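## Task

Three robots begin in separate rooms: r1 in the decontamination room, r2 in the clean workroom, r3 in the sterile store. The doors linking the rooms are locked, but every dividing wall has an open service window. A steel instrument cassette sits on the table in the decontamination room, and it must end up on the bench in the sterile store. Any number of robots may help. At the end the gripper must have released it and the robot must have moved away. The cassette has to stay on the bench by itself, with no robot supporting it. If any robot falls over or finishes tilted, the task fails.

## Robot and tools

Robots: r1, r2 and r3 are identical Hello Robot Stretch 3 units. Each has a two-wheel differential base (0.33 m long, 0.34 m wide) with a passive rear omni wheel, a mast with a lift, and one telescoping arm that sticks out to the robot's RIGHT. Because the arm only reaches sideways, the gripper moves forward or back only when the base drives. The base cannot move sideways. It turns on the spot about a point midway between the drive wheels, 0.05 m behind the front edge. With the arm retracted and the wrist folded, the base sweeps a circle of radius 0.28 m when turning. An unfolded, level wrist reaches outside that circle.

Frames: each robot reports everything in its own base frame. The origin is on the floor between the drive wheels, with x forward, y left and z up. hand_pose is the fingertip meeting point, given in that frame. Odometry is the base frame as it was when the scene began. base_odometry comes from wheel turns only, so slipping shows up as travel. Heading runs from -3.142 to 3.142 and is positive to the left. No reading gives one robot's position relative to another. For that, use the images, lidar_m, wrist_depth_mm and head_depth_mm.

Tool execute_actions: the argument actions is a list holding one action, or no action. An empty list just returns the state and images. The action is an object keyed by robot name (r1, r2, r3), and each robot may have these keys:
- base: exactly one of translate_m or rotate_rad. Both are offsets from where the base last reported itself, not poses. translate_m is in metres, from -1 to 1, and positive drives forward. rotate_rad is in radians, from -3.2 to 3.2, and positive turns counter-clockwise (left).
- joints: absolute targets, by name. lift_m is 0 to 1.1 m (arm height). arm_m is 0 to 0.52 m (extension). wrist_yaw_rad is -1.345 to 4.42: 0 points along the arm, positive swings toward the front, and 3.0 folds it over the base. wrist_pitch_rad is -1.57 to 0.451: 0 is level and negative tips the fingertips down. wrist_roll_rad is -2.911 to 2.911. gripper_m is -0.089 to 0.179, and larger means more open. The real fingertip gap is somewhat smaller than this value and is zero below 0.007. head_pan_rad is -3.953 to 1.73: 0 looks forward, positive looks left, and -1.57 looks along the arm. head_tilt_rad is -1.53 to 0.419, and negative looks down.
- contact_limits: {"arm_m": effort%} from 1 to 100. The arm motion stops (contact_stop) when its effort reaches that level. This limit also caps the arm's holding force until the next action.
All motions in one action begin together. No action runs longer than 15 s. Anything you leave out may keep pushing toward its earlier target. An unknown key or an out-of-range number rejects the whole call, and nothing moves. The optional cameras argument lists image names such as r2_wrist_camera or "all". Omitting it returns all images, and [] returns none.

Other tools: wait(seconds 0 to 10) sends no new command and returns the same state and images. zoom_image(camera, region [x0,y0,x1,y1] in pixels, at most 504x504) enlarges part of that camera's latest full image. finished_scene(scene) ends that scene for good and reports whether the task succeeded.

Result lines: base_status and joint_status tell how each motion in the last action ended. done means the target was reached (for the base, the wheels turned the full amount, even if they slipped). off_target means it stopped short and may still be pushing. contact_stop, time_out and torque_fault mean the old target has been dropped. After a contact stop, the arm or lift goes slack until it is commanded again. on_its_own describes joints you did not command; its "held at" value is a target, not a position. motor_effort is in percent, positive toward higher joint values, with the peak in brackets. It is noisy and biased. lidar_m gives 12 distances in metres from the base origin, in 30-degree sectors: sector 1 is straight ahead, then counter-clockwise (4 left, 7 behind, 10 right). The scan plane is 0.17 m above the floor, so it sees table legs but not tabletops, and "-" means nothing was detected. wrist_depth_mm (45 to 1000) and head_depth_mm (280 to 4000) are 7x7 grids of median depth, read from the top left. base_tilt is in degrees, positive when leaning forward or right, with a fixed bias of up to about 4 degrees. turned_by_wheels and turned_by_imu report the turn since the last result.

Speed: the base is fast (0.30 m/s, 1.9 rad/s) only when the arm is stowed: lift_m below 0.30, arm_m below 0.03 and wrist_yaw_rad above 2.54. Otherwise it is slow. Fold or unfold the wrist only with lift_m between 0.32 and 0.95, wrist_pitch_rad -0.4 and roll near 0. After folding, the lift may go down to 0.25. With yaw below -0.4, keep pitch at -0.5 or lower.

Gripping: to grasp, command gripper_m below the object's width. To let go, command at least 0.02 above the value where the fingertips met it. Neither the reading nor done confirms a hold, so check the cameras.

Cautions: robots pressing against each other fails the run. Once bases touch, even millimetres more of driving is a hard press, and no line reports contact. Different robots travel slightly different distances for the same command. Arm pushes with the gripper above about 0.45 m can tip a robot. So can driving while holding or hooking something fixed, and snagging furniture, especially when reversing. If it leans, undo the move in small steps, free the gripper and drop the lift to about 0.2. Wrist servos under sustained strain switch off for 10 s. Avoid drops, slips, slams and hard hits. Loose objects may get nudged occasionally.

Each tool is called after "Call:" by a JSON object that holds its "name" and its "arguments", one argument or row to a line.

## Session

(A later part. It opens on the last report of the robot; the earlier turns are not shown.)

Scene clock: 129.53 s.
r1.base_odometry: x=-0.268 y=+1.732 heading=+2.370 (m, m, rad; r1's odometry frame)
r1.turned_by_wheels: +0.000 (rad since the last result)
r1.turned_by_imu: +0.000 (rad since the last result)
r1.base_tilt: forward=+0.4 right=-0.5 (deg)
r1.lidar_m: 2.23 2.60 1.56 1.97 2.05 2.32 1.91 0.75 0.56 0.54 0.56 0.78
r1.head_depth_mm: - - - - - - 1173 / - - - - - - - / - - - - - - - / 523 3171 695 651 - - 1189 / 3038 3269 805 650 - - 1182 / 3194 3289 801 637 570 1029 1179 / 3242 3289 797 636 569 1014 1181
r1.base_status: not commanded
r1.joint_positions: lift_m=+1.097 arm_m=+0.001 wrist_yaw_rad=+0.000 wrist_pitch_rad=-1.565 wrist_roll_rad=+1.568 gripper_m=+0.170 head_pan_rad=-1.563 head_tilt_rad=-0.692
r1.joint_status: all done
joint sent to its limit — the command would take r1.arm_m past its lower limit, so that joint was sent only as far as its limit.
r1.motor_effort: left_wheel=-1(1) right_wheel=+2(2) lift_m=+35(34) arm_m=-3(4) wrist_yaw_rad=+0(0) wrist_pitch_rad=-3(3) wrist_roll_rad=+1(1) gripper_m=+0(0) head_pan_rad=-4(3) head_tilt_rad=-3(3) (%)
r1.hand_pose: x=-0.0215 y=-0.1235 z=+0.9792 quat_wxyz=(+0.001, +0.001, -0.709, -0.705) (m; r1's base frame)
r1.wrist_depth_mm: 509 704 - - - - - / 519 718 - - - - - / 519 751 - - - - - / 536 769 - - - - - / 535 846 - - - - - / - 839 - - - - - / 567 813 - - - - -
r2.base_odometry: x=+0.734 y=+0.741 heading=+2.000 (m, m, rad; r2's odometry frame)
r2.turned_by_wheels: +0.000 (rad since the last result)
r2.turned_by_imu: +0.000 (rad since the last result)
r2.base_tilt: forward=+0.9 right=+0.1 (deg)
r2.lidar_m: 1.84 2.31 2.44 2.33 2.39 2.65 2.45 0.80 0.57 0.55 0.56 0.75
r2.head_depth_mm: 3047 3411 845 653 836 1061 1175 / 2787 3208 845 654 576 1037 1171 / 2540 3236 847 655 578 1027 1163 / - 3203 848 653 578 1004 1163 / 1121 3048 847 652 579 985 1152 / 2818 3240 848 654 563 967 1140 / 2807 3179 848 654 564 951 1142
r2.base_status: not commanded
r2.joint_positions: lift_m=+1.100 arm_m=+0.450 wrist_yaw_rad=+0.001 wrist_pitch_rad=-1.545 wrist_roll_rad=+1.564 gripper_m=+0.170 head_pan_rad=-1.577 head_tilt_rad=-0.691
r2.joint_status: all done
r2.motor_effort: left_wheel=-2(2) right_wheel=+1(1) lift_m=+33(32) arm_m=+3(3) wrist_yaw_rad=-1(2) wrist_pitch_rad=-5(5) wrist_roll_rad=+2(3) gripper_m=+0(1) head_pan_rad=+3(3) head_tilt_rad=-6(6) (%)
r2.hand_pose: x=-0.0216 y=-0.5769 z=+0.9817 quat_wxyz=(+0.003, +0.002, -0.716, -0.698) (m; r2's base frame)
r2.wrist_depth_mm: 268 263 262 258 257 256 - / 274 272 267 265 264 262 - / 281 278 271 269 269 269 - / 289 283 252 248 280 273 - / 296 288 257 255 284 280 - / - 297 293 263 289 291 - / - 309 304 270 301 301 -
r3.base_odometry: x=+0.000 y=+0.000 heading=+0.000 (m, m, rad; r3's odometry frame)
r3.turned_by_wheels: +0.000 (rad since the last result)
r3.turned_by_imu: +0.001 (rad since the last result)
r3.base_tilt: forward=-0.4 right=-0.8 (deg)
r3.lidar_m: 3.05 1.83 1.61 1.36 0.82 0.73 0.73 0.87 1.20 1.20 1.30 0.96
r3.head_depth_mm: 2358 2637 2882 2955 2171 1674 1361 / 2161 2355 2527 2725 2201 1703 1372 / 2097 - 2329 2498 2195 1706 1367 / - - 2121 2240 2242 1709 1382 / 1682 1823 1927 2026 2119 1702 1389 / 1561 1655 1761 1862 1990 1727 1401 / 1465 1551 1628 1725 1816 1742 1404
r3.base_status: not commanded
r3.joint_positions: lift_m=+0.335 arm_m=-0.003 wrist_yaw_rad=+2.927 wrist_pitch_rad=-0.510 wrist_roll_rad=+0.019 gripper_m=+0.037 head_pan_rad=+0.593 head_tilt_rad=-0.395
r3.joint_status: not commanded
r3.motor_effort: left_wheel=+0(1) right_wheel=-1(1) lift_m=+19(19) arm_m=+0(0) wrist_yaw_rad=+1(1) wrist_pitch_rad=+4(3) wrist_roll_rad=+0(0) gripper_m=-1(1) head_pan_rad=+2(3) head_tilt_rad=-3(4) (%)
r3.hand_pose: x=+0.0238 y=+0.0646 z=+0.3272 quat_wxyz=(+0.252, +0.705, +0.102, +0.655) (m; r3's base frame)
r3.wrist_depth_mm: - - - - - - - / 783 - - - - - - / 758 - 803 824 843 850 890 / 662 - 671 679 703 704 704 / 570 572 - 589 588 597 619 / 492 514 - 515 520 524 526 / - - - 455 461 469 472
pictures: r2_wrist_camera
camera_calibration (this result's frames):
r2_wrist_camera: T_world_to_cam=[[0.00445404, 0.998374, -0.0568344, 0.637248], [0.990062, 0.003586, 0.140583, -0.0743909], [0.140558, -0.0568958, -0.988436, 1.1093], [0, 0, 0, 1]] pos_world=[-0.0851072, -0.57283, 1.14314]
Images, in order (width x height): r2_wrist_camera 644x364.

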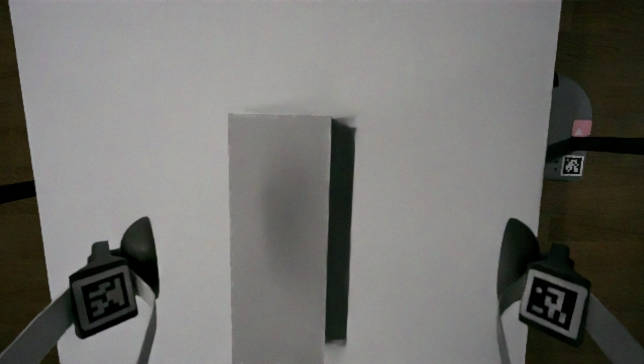

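Call:
{"name": "execute_actions", "arguments": {
  "actions": [
    {"r2":{"joints":{"arm_m":0.485,"lift_m":1.0}},"r3":{"base":{"rotate_rad":0.38},"joints":{"lift_m":0.28}}}
  ],
  "cameras": []
}}

Call:
{"name": "execute_actions", "arguments": {
  "actions": [
    {"r2":{"joints":{"gripper_m":-0.04}},"r3":{"base":{"translate_m":1.0}}}
  ],
  "cameras": []
}}

Call:
{"name": "execute_actions", "arguments": {
  "actions": [
    {"r2":{"joints":{"lift_m":1.1}},"r3":{"base":{"translate_m":1.0}}}
  ],
  "cameras": []
}}

Call:
{"name": "execute_actions", "arguments": {
  "actions": [
    {"r2":{"joints":{"arm_m":0}},"r3":{"base":{"rotate_rad":2.67},"joints":{"lift_m":0.9,"wrist_pitch_rad":-0.4}}}
  ],
  "cameras": []
}}

Call:
{"name": "execute_actions", "arguments": {
  "actions": [
    {"r2":{"base":{"rotate_rad":1.62},"joints":{"gripper_m":-0.03}},"r3":{"joints":{"lift_m":1.1,"wrist_yaw_rad":0,"gripper_m":0.17}}}
  ],
  "cameras": []
}}

Call:
{"name": "execute_actions", "arguments": {
  "actions": [
    {"r2":{"base":{"translate_m":1.0},"joints":{"gripper_m":-0.04}},"r3":{"joints":{"wrist_pitch_rad":-1.57,"wrist_roll_rad":1.57,"head_pan_rad":-1.57,"head_tilt_rad":-0.7}}}
  ],
  "cameras": []
}}

Call:
{"name": "execute_actions", "arguments": {
  "actions": [
    {"r2":{"base":{"translate_m":0.78},"joints":{"gripper_m":-0.03}}}
  ],
  "cameras": []
}}

Call:
{"name": "execute_actions", "arguments": {
  "actions": [
    {"r2":{"base":{"rotate_rad":1.52},"joints":{"gripper_m":-0.04}}}
  ],
  "cameras": ["r3_nav_camera","r2_nav_camera"]
}}

Scene clock: 144.50 s.
r1.base_odometry: x=-0.268 y=+1.732 heading=+2.370 (m, m, rad; r1's odometry frame)
r1.turned_by_wheels: +0.000 (rad since the last result)
r1.turned_by_imu: +0.000 (rad since the last result)
r1.base_tilt: forward=+0.4 right=-0.6 (deg)
r1.lidar_m: 2.24 2.60 1.56 1.98 2.05 2.32 1.91 0.75 0.56 0.54 0.56 0.78
r1.head_depth_mm: - - - - - - 1175 / - - - - - - - / - - - - - - - / 486 544 631 623 - - 1185 / 469 2864 804 649 - - 1185 / 3209 3294 799 638 571 1027 1183 / 3229 3267 797 635 569 1017 1178
r1.base_status: not commanded
r1.joint_positions: lift_m=+1.097 arm_m=+0.001 wrist_yaw_rad=+0.000 wrist_pitch_rad=-1.565 wrist_roll_rad=+1.568 gripper_m=+0.170 head_pan_rad=-1.563 head_tilt_rad=-0.692
r1.joint_status: not commanded
r1.motor_effort: left_wheel=-1(1) right_wheel=+2(2) lift_m=+35(34) arm_m=-4(4) wrist_yaw_rad=-1(1) wrist_pitch_rad=-3(3) wrist_roll_rad=+1(1) gripper_m=+1(0) head_pan_rad=-3(3) head_tilt_rad=-3(3) (%)
r1.hand_pose: x=-0.0215 y=-0.1235 z=+0.9792 quat_wxyz=(+0.001, +0.001, -0.709, -0.705) (m; r1's base frame)
r1.wrist_depth_mm: 502 721 - - - - - / 510 728 - - - - - / 530 744 - - - - - / 529 751 - - - - - / 542 835 - - - - - / - 844 - - - - - / 563 806 - - - - -
r2.base_odometry: x=+0.734 y=+0.741 heading=+2.000 (m, m, rad; r2's odometry frame)
r2.turned_by_wheels: +0.000 (rad since the last result)
r2.turned_by_imu: +0.000 (rad since the last result)
r2.base_tilt: forward=+0.9 right=+0.1 (deg)
r2.lidar_m: 1.83 2.30 2.44 2.33 2.40 2.66 2.44 0.80 0.57 0.55 0.56 0.76
r2.head_depth_mm: 3015 - 794 653 834 1056 1171 / - 3228 846 653 579 1038 1173 / - 3346 844 654 578 1018 1163 / - - 814 633 579 1003 1160 / 1115 1329 849 654 579 988 1149 / 2812 3216 849 654 563 965 1138 / 2828 3220 847 654 563 951 1138
r2.base_status: not commanded
r2.joint_positions: lift_m=+1.000 arm_m=+0.485 wrist_yaw_rad=+0.001 wrist_pitch_rad=-1.545 wrist_roll_rad=+1.564 gripper_m=+0.170 head_pan_rad=-1.577 head_tilt_rad=-0.691
r2.joint_status: all done
r2.motor_effort: left_wheel=-2(2) right_wheel=+1(1) lift_m=+22(29) arm_m=+3(5) wrist_yaw_rad=-1(1) wrist_pitch_rad=-4(5) wrist_roll_rad=+2(2) gripper_m=-1(0) head_pan_rad=+3(3) head_tilt_rad=-5(6) (%)
r2.hand_pose: x=-0.0216 y=-0.6118 z=+0.8822 quat_wxyz=(+0.003, +0.002, -0.716, -0.698) (m; r2's base frame)
r2.wrist_depth_mm: 169 168 166 165 163 162 161 / 173 172 170 169 167 167 164 / 177 176 175 141 170 170 168 / 183 180 178 144 173 174 173 / 187 185 182 148 178 178 176 / 191 190 188 152 183 184 181 / 196 195 192 156 188 188 187
r3.base_odometry: x=+0.000 y=+0.000 heading=+0.380 (m, m, rad; r3's odometry frame)
r3.turned_by_wheels: +0.380 (rad since the last result)
r3.turned_by_imu: +0.386 (rad since the last result)
r3.base_tilt: forward=-0.4 right=-0.7 (deg)
r3.lidar_m: 2.00 1.62 1.61 0.90 0.73 0.73 0.80 1.21 1.20 1.29 0.96 3.99
r3.head_depth_mm: 1604 - 1912 2054 2145 1693 1361 / 1548 1665 1809 1964 2100 1688 1365 / 1502 1589 1735 1884 2043 1701 1370 / 1441 1546 1662 1789 1962 1707 1376 / 1384 1481 1591 1729 1863 1728 1393 / 1344 1452 1550 1652 1793 1732 1404 / 1308 1390 1487 1604 1743 1756 1405
r3.base_status: done
r3.joint_positions: lift_m=+0.280 arm_m=-0.003 wrist_yaw_rad=+2.927 wrist_pitch_rad=-0.511 wrist_roll_rad=+0.019 gripper_m=+0.037 head_pan_rad=+0.593 head_tilt_rad=-0.395
r3.joint_status: all done
r3.motor_effort: left_wheel=-3(14) right_wheel=+1(9) lift_m=+14(15) arm_m=+0(0) wrist_yaw_rad=+0(0) wrist_pitch_rad=+4(4) wrist_roll_rad=+0(0) gripper_m=+0(1) head_pan_rad=+3(3) head_tilt_rad=-2(3) (%)
r3.hand_pose: x=+0.0238 y=+0.0644 z=+0.2726 quat_wxyz=(+0.252, +0.705, +0.102, +0.655) (m; r3's base frame)
r3.wrist_depth_mm: - 853 - - - - - / 648 - 908 910 961 942 992 / 653 - 708 748 743 761 772 / 571 - 599 597 603 627 639 / 501 501 - 538 528 523 534 / - - - 441 461 464 464 / - - - 403 401 409 413
pictures: none
No camera images: the call's "cameras" was empty. Leave "cameras" out to get every camera's image.

Scene clock: 149.53 s.
r1.base_odometry: x=-0.268 y=+1.732 heading=+2.370 (m, m, rad; r1's odometry frame)
r1.turned_by_wheels: +0.000 (rad since the last result)
r1.turned_by_imu: +0.000 (rad since the last result)
r1.base_tilt: forward=+0.4 right=-0.5 (deg)
r1.lidar_m: 2.24 2.60 1.56 1.97 2.04 2.31 1.91 0.75 0.55 0.54 0.56 0.78
r1.head_depth_mm: - - - - - - 1172 / - - - - - - - / - - - - - - - / 480 545 646 641 - - 1185 / 469 2871 804 650 - - 1182 / 3217 3299 799 638 571 1026 1181 / 3217 3263 794 635 570 1012 1176
r1.base_status: not commanded
r1.joint_positions: lift_m=+1.097 arm_m=+0.001 wrist_yaw_rad=+0.000 wrist_pitch_rad=-1.565 wrist_roll_rad=+1.568 gripper_m=+0.170 head_pan_rad=-1.563 head_tilt_rad=-0.692
r1.joint_status: not commanded
r1.motor_effort: left_wheel=-1(1) right_wheel=+2(2) lift_m=+34(34) arm_m=-4(4) wrist_yaw_rad=+0(0) wrist_pitch_rad=-2(2) wrist_roll_rad=+1(1) gripper_m=+0(0) head_pan_rad=-4(3) head_tilt_rad=-3(4) (%)
r1.hand_pose: x=-0.0215 y=-0.1235 z=+0.9792 quat_wxyz=(+0.001, +0.001, -0.709, -0.705) (m; r1's base frame)
r1.wrist_depth_mm: 500 721 - - - - - / 518 746 - - - - - / 526 730 - - - - - / 529 763 - - - - - / 538 851 - - - - - / - 858 - - - - - / 556 805 - - - - -
r2.base_odometry: x=+0.734 y=+0.741 heading=+2.000 (m, m, rad; r2's odometry frame)
r2.turned_by_wheels: +0.000 (rad since the last result)
r2.turned_by_imu: +0.000 (rad since the last result)
r2.base_tilt: forward=+0.8 right=+0.0 (deg)
r2.lidar_m: 1.83 2.30 2.43 2.33 2.40 2.66 2.44 0.80 0.58 0.55 0.56 0.76
r2.head_depth_mm: 3024 - 795 653 836 1059 1171 / 2913 3200 846 652 578 1037 1174 / - 3275 846 652 576 1020 1158 / - - 848 644 578 1000 1159 / 1116 1327 847 655 578 984 1147 / 2830 3221 847 653 563 968 1137 / 2824 3196 848 655 565 950 1134
r2.base_status: not commanded
r2.joint_positions: lift_m=+1.000 arm_m=+0.485 wrist_yaw_rad=+0.001 wrist_pitch_rad=-1.549 wrist_roll_rad=+1.568 gripper_m=-0.026 head_pan_rad=-1.577 head_tilt_rad=-0.691
r2.joint_status: gripper_m off_target (ended at -0.026, target -0.040)
r2.on_its_own: gripper_m is held at -0.028, not at your -0.040, by its stall guard, which is still easing
r2.motor_effort: left_wheel=-2(1) right_wheel=+0(1) lift_m=+23(22) arm_m=+3(3) wrist_yaw_rad=+0(2) wrist_pitch_rad=-3(4) wrist_roll_rad=+1(2) gripper_m=-37(100) head_pan_rad=+3(3) head_tilt_rad=-6(6) (%)
r2.hand_pose: x=-0.0216 y=-0.6110 z=+0.8821 quat_wxyz=(+0.002, +0.001, -0.715, -0.699) (m; r2's base frame)
r2.wrist_depth_mm: 167 168 166 164 163 163 161 / 173 171 168 168 166 166 165 / 176 175 173 136 137 170 168 / 181 179 176 139 140 174 173 / 185 184 146 145 144 178 177 / 192 188 149 148 147 182 181 / 197 195 192 153 188 189 185
r3.base_odometry: x=+0.929 y=+0.371 heading=+0.380 (m, m, rad; r3's odometry frame)
r3.turned_by_wheels: +0.000 (rad since the last result)
r3.turned_by_imu: -0.001 (rad since the last result)
r3.base_tilt: forward=-0.5 right=-0.7 (deg)
r3.lidar_m: 1.22 1.00 0.99 1.06 1.52 1.50 1.66 1.84 0.91 1.70 1.81 2.42
r3.head_depth_mm: - - - 1172 1344 1512 1357 / 3872 - - 1120 1290 1429 1378 / 3752 - - 1119 1233 1360 1382 / 3536 940 1010 1082 1183 1302 1367 / 836 895 966 1042 1137 1244 1334 / 810 869 936 1003 1086 1188 1290 / 788 844 897 970 1042 1137 1247
r3.base_status: done
r3.joint_positions: lift_m=+0.280 arm_m=-0.003 wrist_yaw_rad=+2.927 wrist_pitch_rad=-0.511 wrist_roll_rad=+0.019 gripper_m=+0.037 head_pan_rad=+0.593 head_tilt_rad=-0.396
r3.joint_status: not commanded
r3.motor_effort: left_wheel=-2(12) right_wheel=+0(8) lift_m=+14(14) arm_m=+0(0) wrist_yaw_rad=+1(1) wrist_pitch_rad=+4(3) wrist_roll_rad=+0(0) gripper_m=-1(1) head_pan_rad=+3(3) head_tilt_rad=-3(3) (%)
r3.hand_pose: x=+0.0238 y=+0.0644 z=+0.2726 quat_wxyz=(+0.252, +0.705, +0.102, +0.655) (m; r3's base frame)
r3.wrist_depth_mm: - - - - 932 846 779 / 829 - 906 914 924 908 821 / 680 - 706 731 747 762 759 / 578 - 601 616 609 636 634 / 489 500 - 530 524 540 534 / - - - 445 455 459 471 / - - - 404 404 415 413
pictures: none
No camera images: the call's "cameras" was empty. Leave "cameras" out to get every camera's image.

Scene clock: 154.57 s.
r1.base_odometry: x=-0.268 y=+1.732 heading=+2.370 (m, m, rad; r1's odometry frame)
r1.turned_by_wheels: +0.000 (rad since the last result)
r1.turned_by_imu: +0.000 (rad since the last result)
r1.base_tilt: forward=+0.4 right=-0.6 (deg)
r1.lidar_m: 2.24 2.60 1.56 1.97 2.05 2.31 1.91 0.75 0.55 0.54 0.56 0.78
r1.head_depth_mm: - - - - - - 1170 / - - - - - - - / - - - - - - - / 493 648 615 652 - - 1184 / 3052 3300 750 650 - - 1186 / 3177 3330 801 638 570 1026 1179 / 3234 3278 797 635 571 1013 1182
r1.base_status: not commanded
r1.joint_positions: lift_m=+1.097 arm_m=+0.001 wrist_yaw_rad=+0.000 wrist_pitch_rad=-1.565 wrist_roll_rad=+1.568 gripper_m=+0.170 head_pan_rad=-1.563 head_tilt_rad=-0.692
r1.joint_status: not commanded
r1.motor_effort: left_wheel=-1(2) right_wheel=+2(2) lift_m=+35(35) arm_m=-4(4) wrist_yaw_rad=+0(1) wrist_pitch_rad=-3(3) wrist_roll_rad=+1(1) gripper_m=+0(1) head_pan_rad=-4(3) head_tilt_rad=-3(4) (%)
r1.hand_pose: x=-0.0215 y=-0.1235 z=+0.9792 quat_wxyz=(+0.001, +0.001, -0.709, -0.705) (m; r1's base frame)
r1.wrist_depth_mm: 507 722 - - - - - / 521 725 - - - - - / 521 751 - - - - - / 542 742 - - - - - / 541 840 - - - - - / - 844 - - - - - / 555 815 - - - - -
r2.base_odometry: x=+0.734 y=+0.741 heading=+2.000 (m, m, rad; r2's odometry frame)
r2.turned_by_wheels: +0.000 (rad since the last result)
r2.turned_by_imu: +0.000 (rad since the last result)
r2.base_tilt: forward=+0.8 right=+0.1 (deg)
r2.lidar_m: 1.84 2.30 2.44 2.33 2.40 2.66 2.45 0.80 0.57 0.55 0.56 0.76
r2.head_depth_mm: 3040 3346 841 652 837 1056 1176 / 2814 3247 844 651 576 1041 1175 / 2506 3261 778 653 578 1015 1158 / - 3217 752 653 577 1003 1157 / 1120 3099 641 652 578 982 1152 / 2845 3249 781 653 562 967 1142 / 2829 3184 848 654 563 950 1140
r2.base_status: not commanded
r2.joint_positions: lift_m=+1.100 arm_m=+0.485 wrist_yaw_rad=+0.001 wrist_pitch_rad=-1.548 wrist_roll_rad=+1.568 gripper_m=+0.001 head_pan_rad=-1.577 head_tilt_rad=-0.691
r2.joint_status: all done
r2.on_its_own: gripper_m is held at +0.001, not at your -0.040, by its stall guard, which is still easing
r2.motor_effort: left_wheel=+0(1) right_wheel=+1(0) lift_m=+34(36) arm_m=+3(3) wrist_yaw_rad=-1(1) wrist_pitch_rad=-2(3) wrist_roll_rad=+1(1) gripper_m=-5(36) head_pan_rad=+3(3) head_tilt_rad=-6(5) (%)
r2.hand_pose: x=-0.0216 y=-0.6111 z=+0.9817 quat_wxyz=(+0.002, +0.001, -0.715, -0.699) (m; r2's base frame)
r2.wrist_depth_mm: - 264 260 257 257 256 255 / - 271 266 263 263 261 - / - 275 271 137 138 267 269 / - 283 280 141 141 274 - / - 291 148 145 145 282 - / - 299 151 151 149 289 - / - 307 303 155 295 298 -
r3.base_odometry: x=+1.857 y=+0.741 heading=+0.380 (m, m, rad; r3's odometry frame)
r3.turned_by_wheels: +0.000 (rad since the last result)
r3.turned_by_imu: -0.001 (rad since the last result)
r3.base_tilt: forward=-0.3 right=-0.6 (deg)
r3.lidar_m: 0.43 0.35 0.35 0.39 0.60 2.28 2.51 1.64 2.18 1.73 2.51 0.86
r3.head_depth_mm: 3346 3626 3820 2770 639 563 456 / 3180 3499 3736 3125 737 567 460 / 3127 3379 3639 3127 740 571 464 / 3038 3204 3510 3210 2220 575 465 / 2952 3088 3415 3187 2270 578 467 / 2850 3076 3308 3050 2261 580 469 / 2741 - 3178 3160 2284 582 472
r3.base_status: done
r3.joint_positions: lift_m=+0.280 arm_m=-0.003 wrist_yaw_rad=+2.927 wrist_pitch_rad=-0.511 wrist_roll_rad=+0.019 gripper_m=+0.037 head_pan_rad=+0.593 head_tilt_rad=-0.396
r3.joint_status: not commanded
r3.motor_effort: left_wheel=-2(12) right_wheel=+0(8) lift_m=+14(14) arm_m=+0(0) wrist_yaw_rad=+0(0) wrist_pitch_rad=+4(4) wrist_roll_rad=+0(0) gripper_m=-1(1) head_pan_rad=+3(3) head_tilt_rad=-2(3) (%)
r3.hand_pose: x=+0.0238 y=+0.0644 z=+0.2726 quat_wxyz=(+0.252, +0.705, +0.103, +0.655) (m; r3's base frame)
r3.wrist_depth_mm: - 532 472 412 363 326 293 / 782 - 540 454 396 352 315 / 680 - 585 516 434 384 334 / 573 - 594 552 469 411 366 / 494 502 - 536 496 440 396 / - - - 444 460 454 416 / - - - 403 404 408 411
pictures: none
No camera images: the call's "cameras" was empty. Leave "cameras" out to get every camera's image.

Scene clock: 160.30 s.
r1.base_odometry: x=-0.268 y=+1.732 heading=+2.370 (m, m, rad; r1's odometry frame)
r1.turned_by_wheels: +0.000 (rad since the last result)
r1.turned_by_imu: +0.000 (rad since the last result)
r1.base_tilt: forward=+0.4 right=-0.5 (deg)
r1.lidar_m: 2.24 2.60 1.56 1.98 2.05 2.32 1.91 0.75 0.56 0.54 0.56 0.78
r1.head_depth_mm: - - - - - - 1171 / - - - - - - - / - - - - - - - / 3057 3329 806 650 - - 1188 / 3210 3308 805 650 - - 1184 / 3206 3268 801 640 570 1028 1180 / 3222 3256 796 635 570 1014 1180
r1.base_status: not commanded
r1.joint_positions: lift_m=+1.097 arm_m=+0.001 wrist_yaw_rad=+0.000 wrist_pitch_rad=-1.565 wrist_roll_rad=+1.568 gripper_m=+0.170 head_pan_rad=-1.563 head_tilt_rad=-0.692
r1.joint_status: not commanded
r1.motor_effort: left_wheel=-1(1) right_wheel=+2(2) lift_m=+35(34) arm_m=-4(4) wrist_yaw_rad=+0(0) wrist_pitch_rad=-3(3) wrist_roll_rad=+1(1) gripper_m=+0(0) head_pan_rad=-3(4) head_tilt_rad=-3(3) (%)
r1.hand_pose: x=-0.0215 y=-0.1235 z=+0.9792 quat_wxyz=(+0.001, +0.001, -0.709, -0.705) (m; r1's base frame)
r1.wrist_depth_mm: 506 709 - - - - - / 509 714 - - - - - / 520 736 - - - - - / 538 776 - - - - - / 541 829 - - - - - / - 889 - - - - - / 565 809 - - - - -
r2.base_odometry: x=+0.734 y=+0.741 heading=+2.000 (m, m, rad; r2's odometry frame)
r2.turned_by_wheels: +0.000 (rad since the last result)
r2.turned_by_imu: +0.000 (rad since the last result)
r2.base_tilt: forward=+0.7 right=+0.0 (deg)
r2.lidar_m: 1.84 2.30 2.43 2.33 2.40 2.66 2.44 0.80 0.58 0.55 0.56 0.76
r2.head_depth_mm: - - - - - 1143 1172 / - - - - - - 1128 / - - - - - - - / 2515 3189 813 652 - - 1149 / 1117 3063 848 652 - - 1151 / 2828 3237 849 654 562 981 1139 / 2812 3159 846 653 563 953 1132
r2.base_status: not commanded
r2.joint_positions: lift_m=+1.100 arm_m=+0.000 wrist_yaw_rad=+0.001 wrist_pitch_rad=-1.547 wrist_roll_rad=+1.568 gripper_m=+0.018 head_pan_rad=-1.576 head_tilt_rad=-0.692
r2.joint_status: all done
r2.on_its_own: gripper_m is held at +0.018, not at your -0.040, by its stall guard, which is not easing now
r2.motor_effort: left_wheel=+0(3) right_wheel=+0(4) lift_m=+27(34) arm_m=-2(2) wrist_yaw_rad=+0(1) wrist_pitch_rad=-4(12) wrist_roll_rad=+1(1) gripper_m=+1(26) head_pan_rad=+3(3) head_tilt_rad=-5(6) (%)
r2.hand_pose: x=-0.0216 y=-0.1270 z=+0.9819 quat_wxyz=(+0.002, +0.001, -0.715, -0.699) (m; r2's base frame)
r2.wrist_depth_mm: 501 732 - - - - - / 508 737 - - - - - / 510 725 - - - - - / 423 731 - - - - - / 325 716 - - - - - / 326 723 - - - - - / 325 736 - - - - -
r3.base_odometry: x=+1.857 y=+0.741 heading=+3.050 (m, m, rad; r3's odometry frame)
r3.turned_by_wheels: +2.670 (rad since the last result)
r3.turned_by_imu: +2.630 (rad since the last result)
r3.base_tilt: forward=-0.4 right=-0.9 (deg)
r3.lidar_m: 2.30 2.50 1.65 2.18 2.69 2.50 0.91 0.44 0.36 0.35 0.38 0.58
r3.head_depth_mm: 2056 2176 2369 2511 2145 1665 1358 / 2187 2343 2558 2637 2175 1678 1365 / 2390 2574 2758 2867 2194 1704 1375 / 2611 2754 3020 3126 2234 1700 1385 / 2784 3008 3263 3207 2235 1711 1391 / 2666 2804 2967 3079 2256 1712 1402 / 2458 2576 2741 2817 2270 1747 1392
r3.base_status: done
r3.joint_positions: lift_m=+0.668 arm_m=-0.003 wrist_yaw_rad=+2.926 wrist_pitch_rad=-0.419 wrist_roll_rad=+0.019 gripper_m=+0.037 head_pan_rad=+0.594 head_tilt_rad=-0.397
r3.joint_status: lift_m contact_stop (moved +0.388 of +0.620); the others done
r3.on_its_own: lift_m is slack since a contact_stop, until your next command for it (your +0.900 is given up)
r3.motor_effort: left_wheel=-3(24) right_wheel=+1(37) lift_m=+19(40) arm_m=+0(1) wrist_yaw_rad=+3(22) wrist_pitch_rad=+6(7) wrist_roll_rad=+0(1) gripper_m=+0(1) head_pan_rad=+3(3) head_tilt_rad=-2(2) (%)
r3.hand_pose: x=+0.0268 y=+0.0767 z=+0.6808 quat_wxyz=(+0.222, +0.709, +0.070, +0.665) (m; r3's base frame)
r3.wrist_depth_mm: - - - - - - - / - - - - - - - / - - - - - - - / - - - - - - - / - - - - - - - / 913 914 897 944 983 988 - / 804 812 810 824 826 850 854
pictures: none
No camera images: the call's "cameras" was empty. Leave "cameras" out to get every camera's image.

not run: a stop came earlier in this reply.

not run: a stop came earlier in this reply.

not run: a stop came earlier in this reply.

not run: a stop came earlier in this reply.

r2 dropped it. Look.

Call:
{"name": "execute_actions", "arguments": {
  "actions": [
    {"r2":{"joints":{"head_tilt_rad":-1.2,"gripper_m":0.17}},"r3":{"joints":{"lift_m":0.5,"head_pan_rad":-1.57,"head_tilt_rad":-0.7}}}
  ],
  "cameras": ["r2_nav_camera","r2_wrist_camera","r3_nav_camera"]
}}

Scene clock: 164.73 s.
r1.base_odometry: x=-0.268 y=+1.732 heading=+2.370 (m, m, rad; r1's odometry frame)
r1.turned_by_wheels: +0.000 (rad since the last result)
r1.turned_by_imu: +0.000 (rad since the last result)
r1.base_tilt: forward=+0.4 right=-0.5 (deg)
r1.lidar_m: 2.23 2.60 1.56 1.97 2.05 2.32 1.91 0.75 0.56 0.54 0.56 0.78
r1.head_depth_mm: - - - - - - 1177 / - - - - - - - / - - - - - - - / 3074 3172 807 653 - - 1186 / 3236 3314 803 649 - - 1181 / 3263 3308 799 638 570 1028 1179 / 3230 3320 798 635 569 1017 1180
r1.base_status: not commanded
r1.joint_positions: lift_m=+1.097 arm_m=+0.001 wrist_yaw_rad=+0.000 wrist_pitch_rad=-1.565 wrist_roll_rad=+1.568 gripper_m=+0.170 head_pan_rad=-1.563 head_tilt_rad=-0.692
r1.joint_status: not commanded
r1.motor_effort: left_wheel=-2(1) right_wheel=+2(2) lift_m=+34(34) arm_m=-4(4) wrist_yaw_rad=+0(0) wrist_pitch_rad=-3(2) wrist_roll_rad=+1(1) gripper_m=+0(0) head_pan_rad=-4(4) head_tilt_rad=-3(3) (%)
r1.hand_pose: x=-0.0215 y=-0.1235 z=+0.9792 quat_wxyz=(+0.001, +0.001, -0.709, -0.705) (m; r1's base frame)
r1.wrist_depth_mm: 513 711 - - - - - / 514 736 - - - - - / 526 740 - - - - - / 533 759 - - - - - / 532 836 - - - - - / - 852 - - - - - / 558 816 - - - - -
r2.base_odometry: x=+0.734 y=+0.741 heading=+2.000 (m, m, rad; r2's odometry frame)
r2.turned_by_wheels: +0.000 (rad since the last result)
r2.turned_by_imu: +0.000 (rad since the last result)
r2.base_tilt: forward=+0.8 right=+0.2 (deg)
r2.lidar_m: 1.84 2.31 2.44 2.33 2.40 2.65 2.45 0.80 0.57 0.55 0.57 0.76
r2.head_depth_mm: - - 1046 1338 1275 1186 1120 / - - - 1345 1274 1191 1101 / - - - - - - - / - - - 1323 1282 - 1086 / 576 - - 1312 1256 1178 1104 / 572 - 961 1301 1261 1174 1103 / 557 520 909 1307 1254 1171 1097
r2.base_status: not commanded
r2.joint_positions: lift_m=+1.100 arm_m=+0.000 wrist_yaw_rad=+0.001 wrist_pitch_rad=-1.547 wrist_roll_rad=+1.568 gripper_m=+0.170 head_pan_rad=-1.576 head_tilt_rad=-1.185
r2.joint_status: all done
r2.motor_effort: left_wheel=+0(1) right_wheel=+0(0) lift_m=+28(27) arm_m=-3(3) wrist_yaw_rad=+0(1) wrist_pitch_rad=-4(4) wrist_roll_rad=+1(1) gripper_m=+1(89) head_pan_rad=+3(3) head_tilt_rad=-10(45) (%)
r2.hand_pose: x=-0.0216 y=-0.1270 z=+0.9819 quat_wxyz=(+0.002, +0.001, -0.715, -0.699) (m; r2's base frame)
r2.wrist_depth_mm: 508 752 - - - - - / 508 733 - - - - - / 506 728 - - - - - / 417 740 - - - - - / 325 797 - - - - - / 312 859 - - - - - / 341 728 - - - - -
r3.base_odometry: x=+1.857 y=+0.741 heading=+3.050 (m, m, rad; r3's odometry frame)
r3.turned_by_wheels: +0.000 (rad since the last result)
r3.turned_by_imu: +0.001 (rad since the last result)
r3.base_tilt: forward=-0.5 right=-0.8 (deg)
r3.lidar_m: 2.29 2.50 1.64 2.18 2.70 2.50 0.91 0.44 0.36 0.35 0.38 0.59
r3.head_depth_mm: 2819 3072 2445 632 520 440 406 / 2908 3145 2487 639 523 443 411 / 2904 3091 2479 640 527 445 835 / 2937 3228 2500 645 529 449 862 / 2976 3218 2560 649 531 449 888 / 2981 3283 2557 655 534 451 924 / 2992 3255 2574 657 537 453 963
r3.base_status: not commanded
r3.joint_positions: lift_m=+0.500 arm_m=-0.003 wrist_yaw_rad=+2.926 wrist_pitch_rad=-0.419 wrist_roll_rad=+0.019 gripper_m=+0.037 head_pan_rad=-1.563 head_tilt_rad=-0.691
r3.joint_status: all done
r3.motor_effort: left_wheel=-2(2) right_wheel=+1(1) lift_m=+14(14) arm_m=+0(0) wrist_yaw_rad=+2(2) wrist_pitch_rad=+5(5) wrist_roll_rad=+0(0) gripper_m=-1(1) head_pan_rad=-2(31) head_tilt_rad=-5(34) (%)
r3.hand_pose: x=+0.0268 y=+0.0767 z=+0.5128 quat_wxyz=(+0.222, +0.709, +0.070, +0.665) (m; r3's base frame)
r3.wrist_depth_mm: - - - - - - - / - - - - - - - / - - - - - - - / - - - - - - - / 840 - - 877 881 897 899 / 744 756 702 749 774 787 792 / 640 656 650 656 670 675 681
pictures: r2_nav_camera (sideways: a quarter turn counterclockwise sets it upright), r2_wrist_camera, r3_nav_camera (sideways: a quarter turn counterclockwise sets it upright)
camera_calibration (this result's frames):
r2_nav_camera: T_world_to_cam=[[-0.0406924, -0.904361, 0.424823, -0.503759], [-0.999098, 0.0420078, -0.00627424, 0.0655262], [-0.0121717, -0.424695, -0.905255, 1.13892], [0, 0, 0, 1]] pos_world=[0.0588305, 0.025359, 1.24543]
r2_wrist_camera: T_world_to_cam=[[0.00787665, 0.998447, -0.0551561, 0.186557], [0.990058, -0.0000401826, 0.140659, -0.0765779], [0.140439, -0.0557156, -0.98852, 1.13535], [0, 0, 0, 1]] pos_world=[-0.0851003, -0.123013, 1.14338]
r3_nav_camera: T_world_to_cam=[[0.0128272, -0.639134, 0.768988, -0.958708], [-0.999903, -0.0123416, 0.0064214, 0.0497261], [0.00538641, -0.768996, -0.639231, 0.789637], [0, 0, 0, 1]] pos_world=[0.0577655, -0.00490172, 1.24168]
Images, in order (width x height): r2_nav_camera 672x504, r2_wrist_camera 644x364, r3_nav_camera 672x504.

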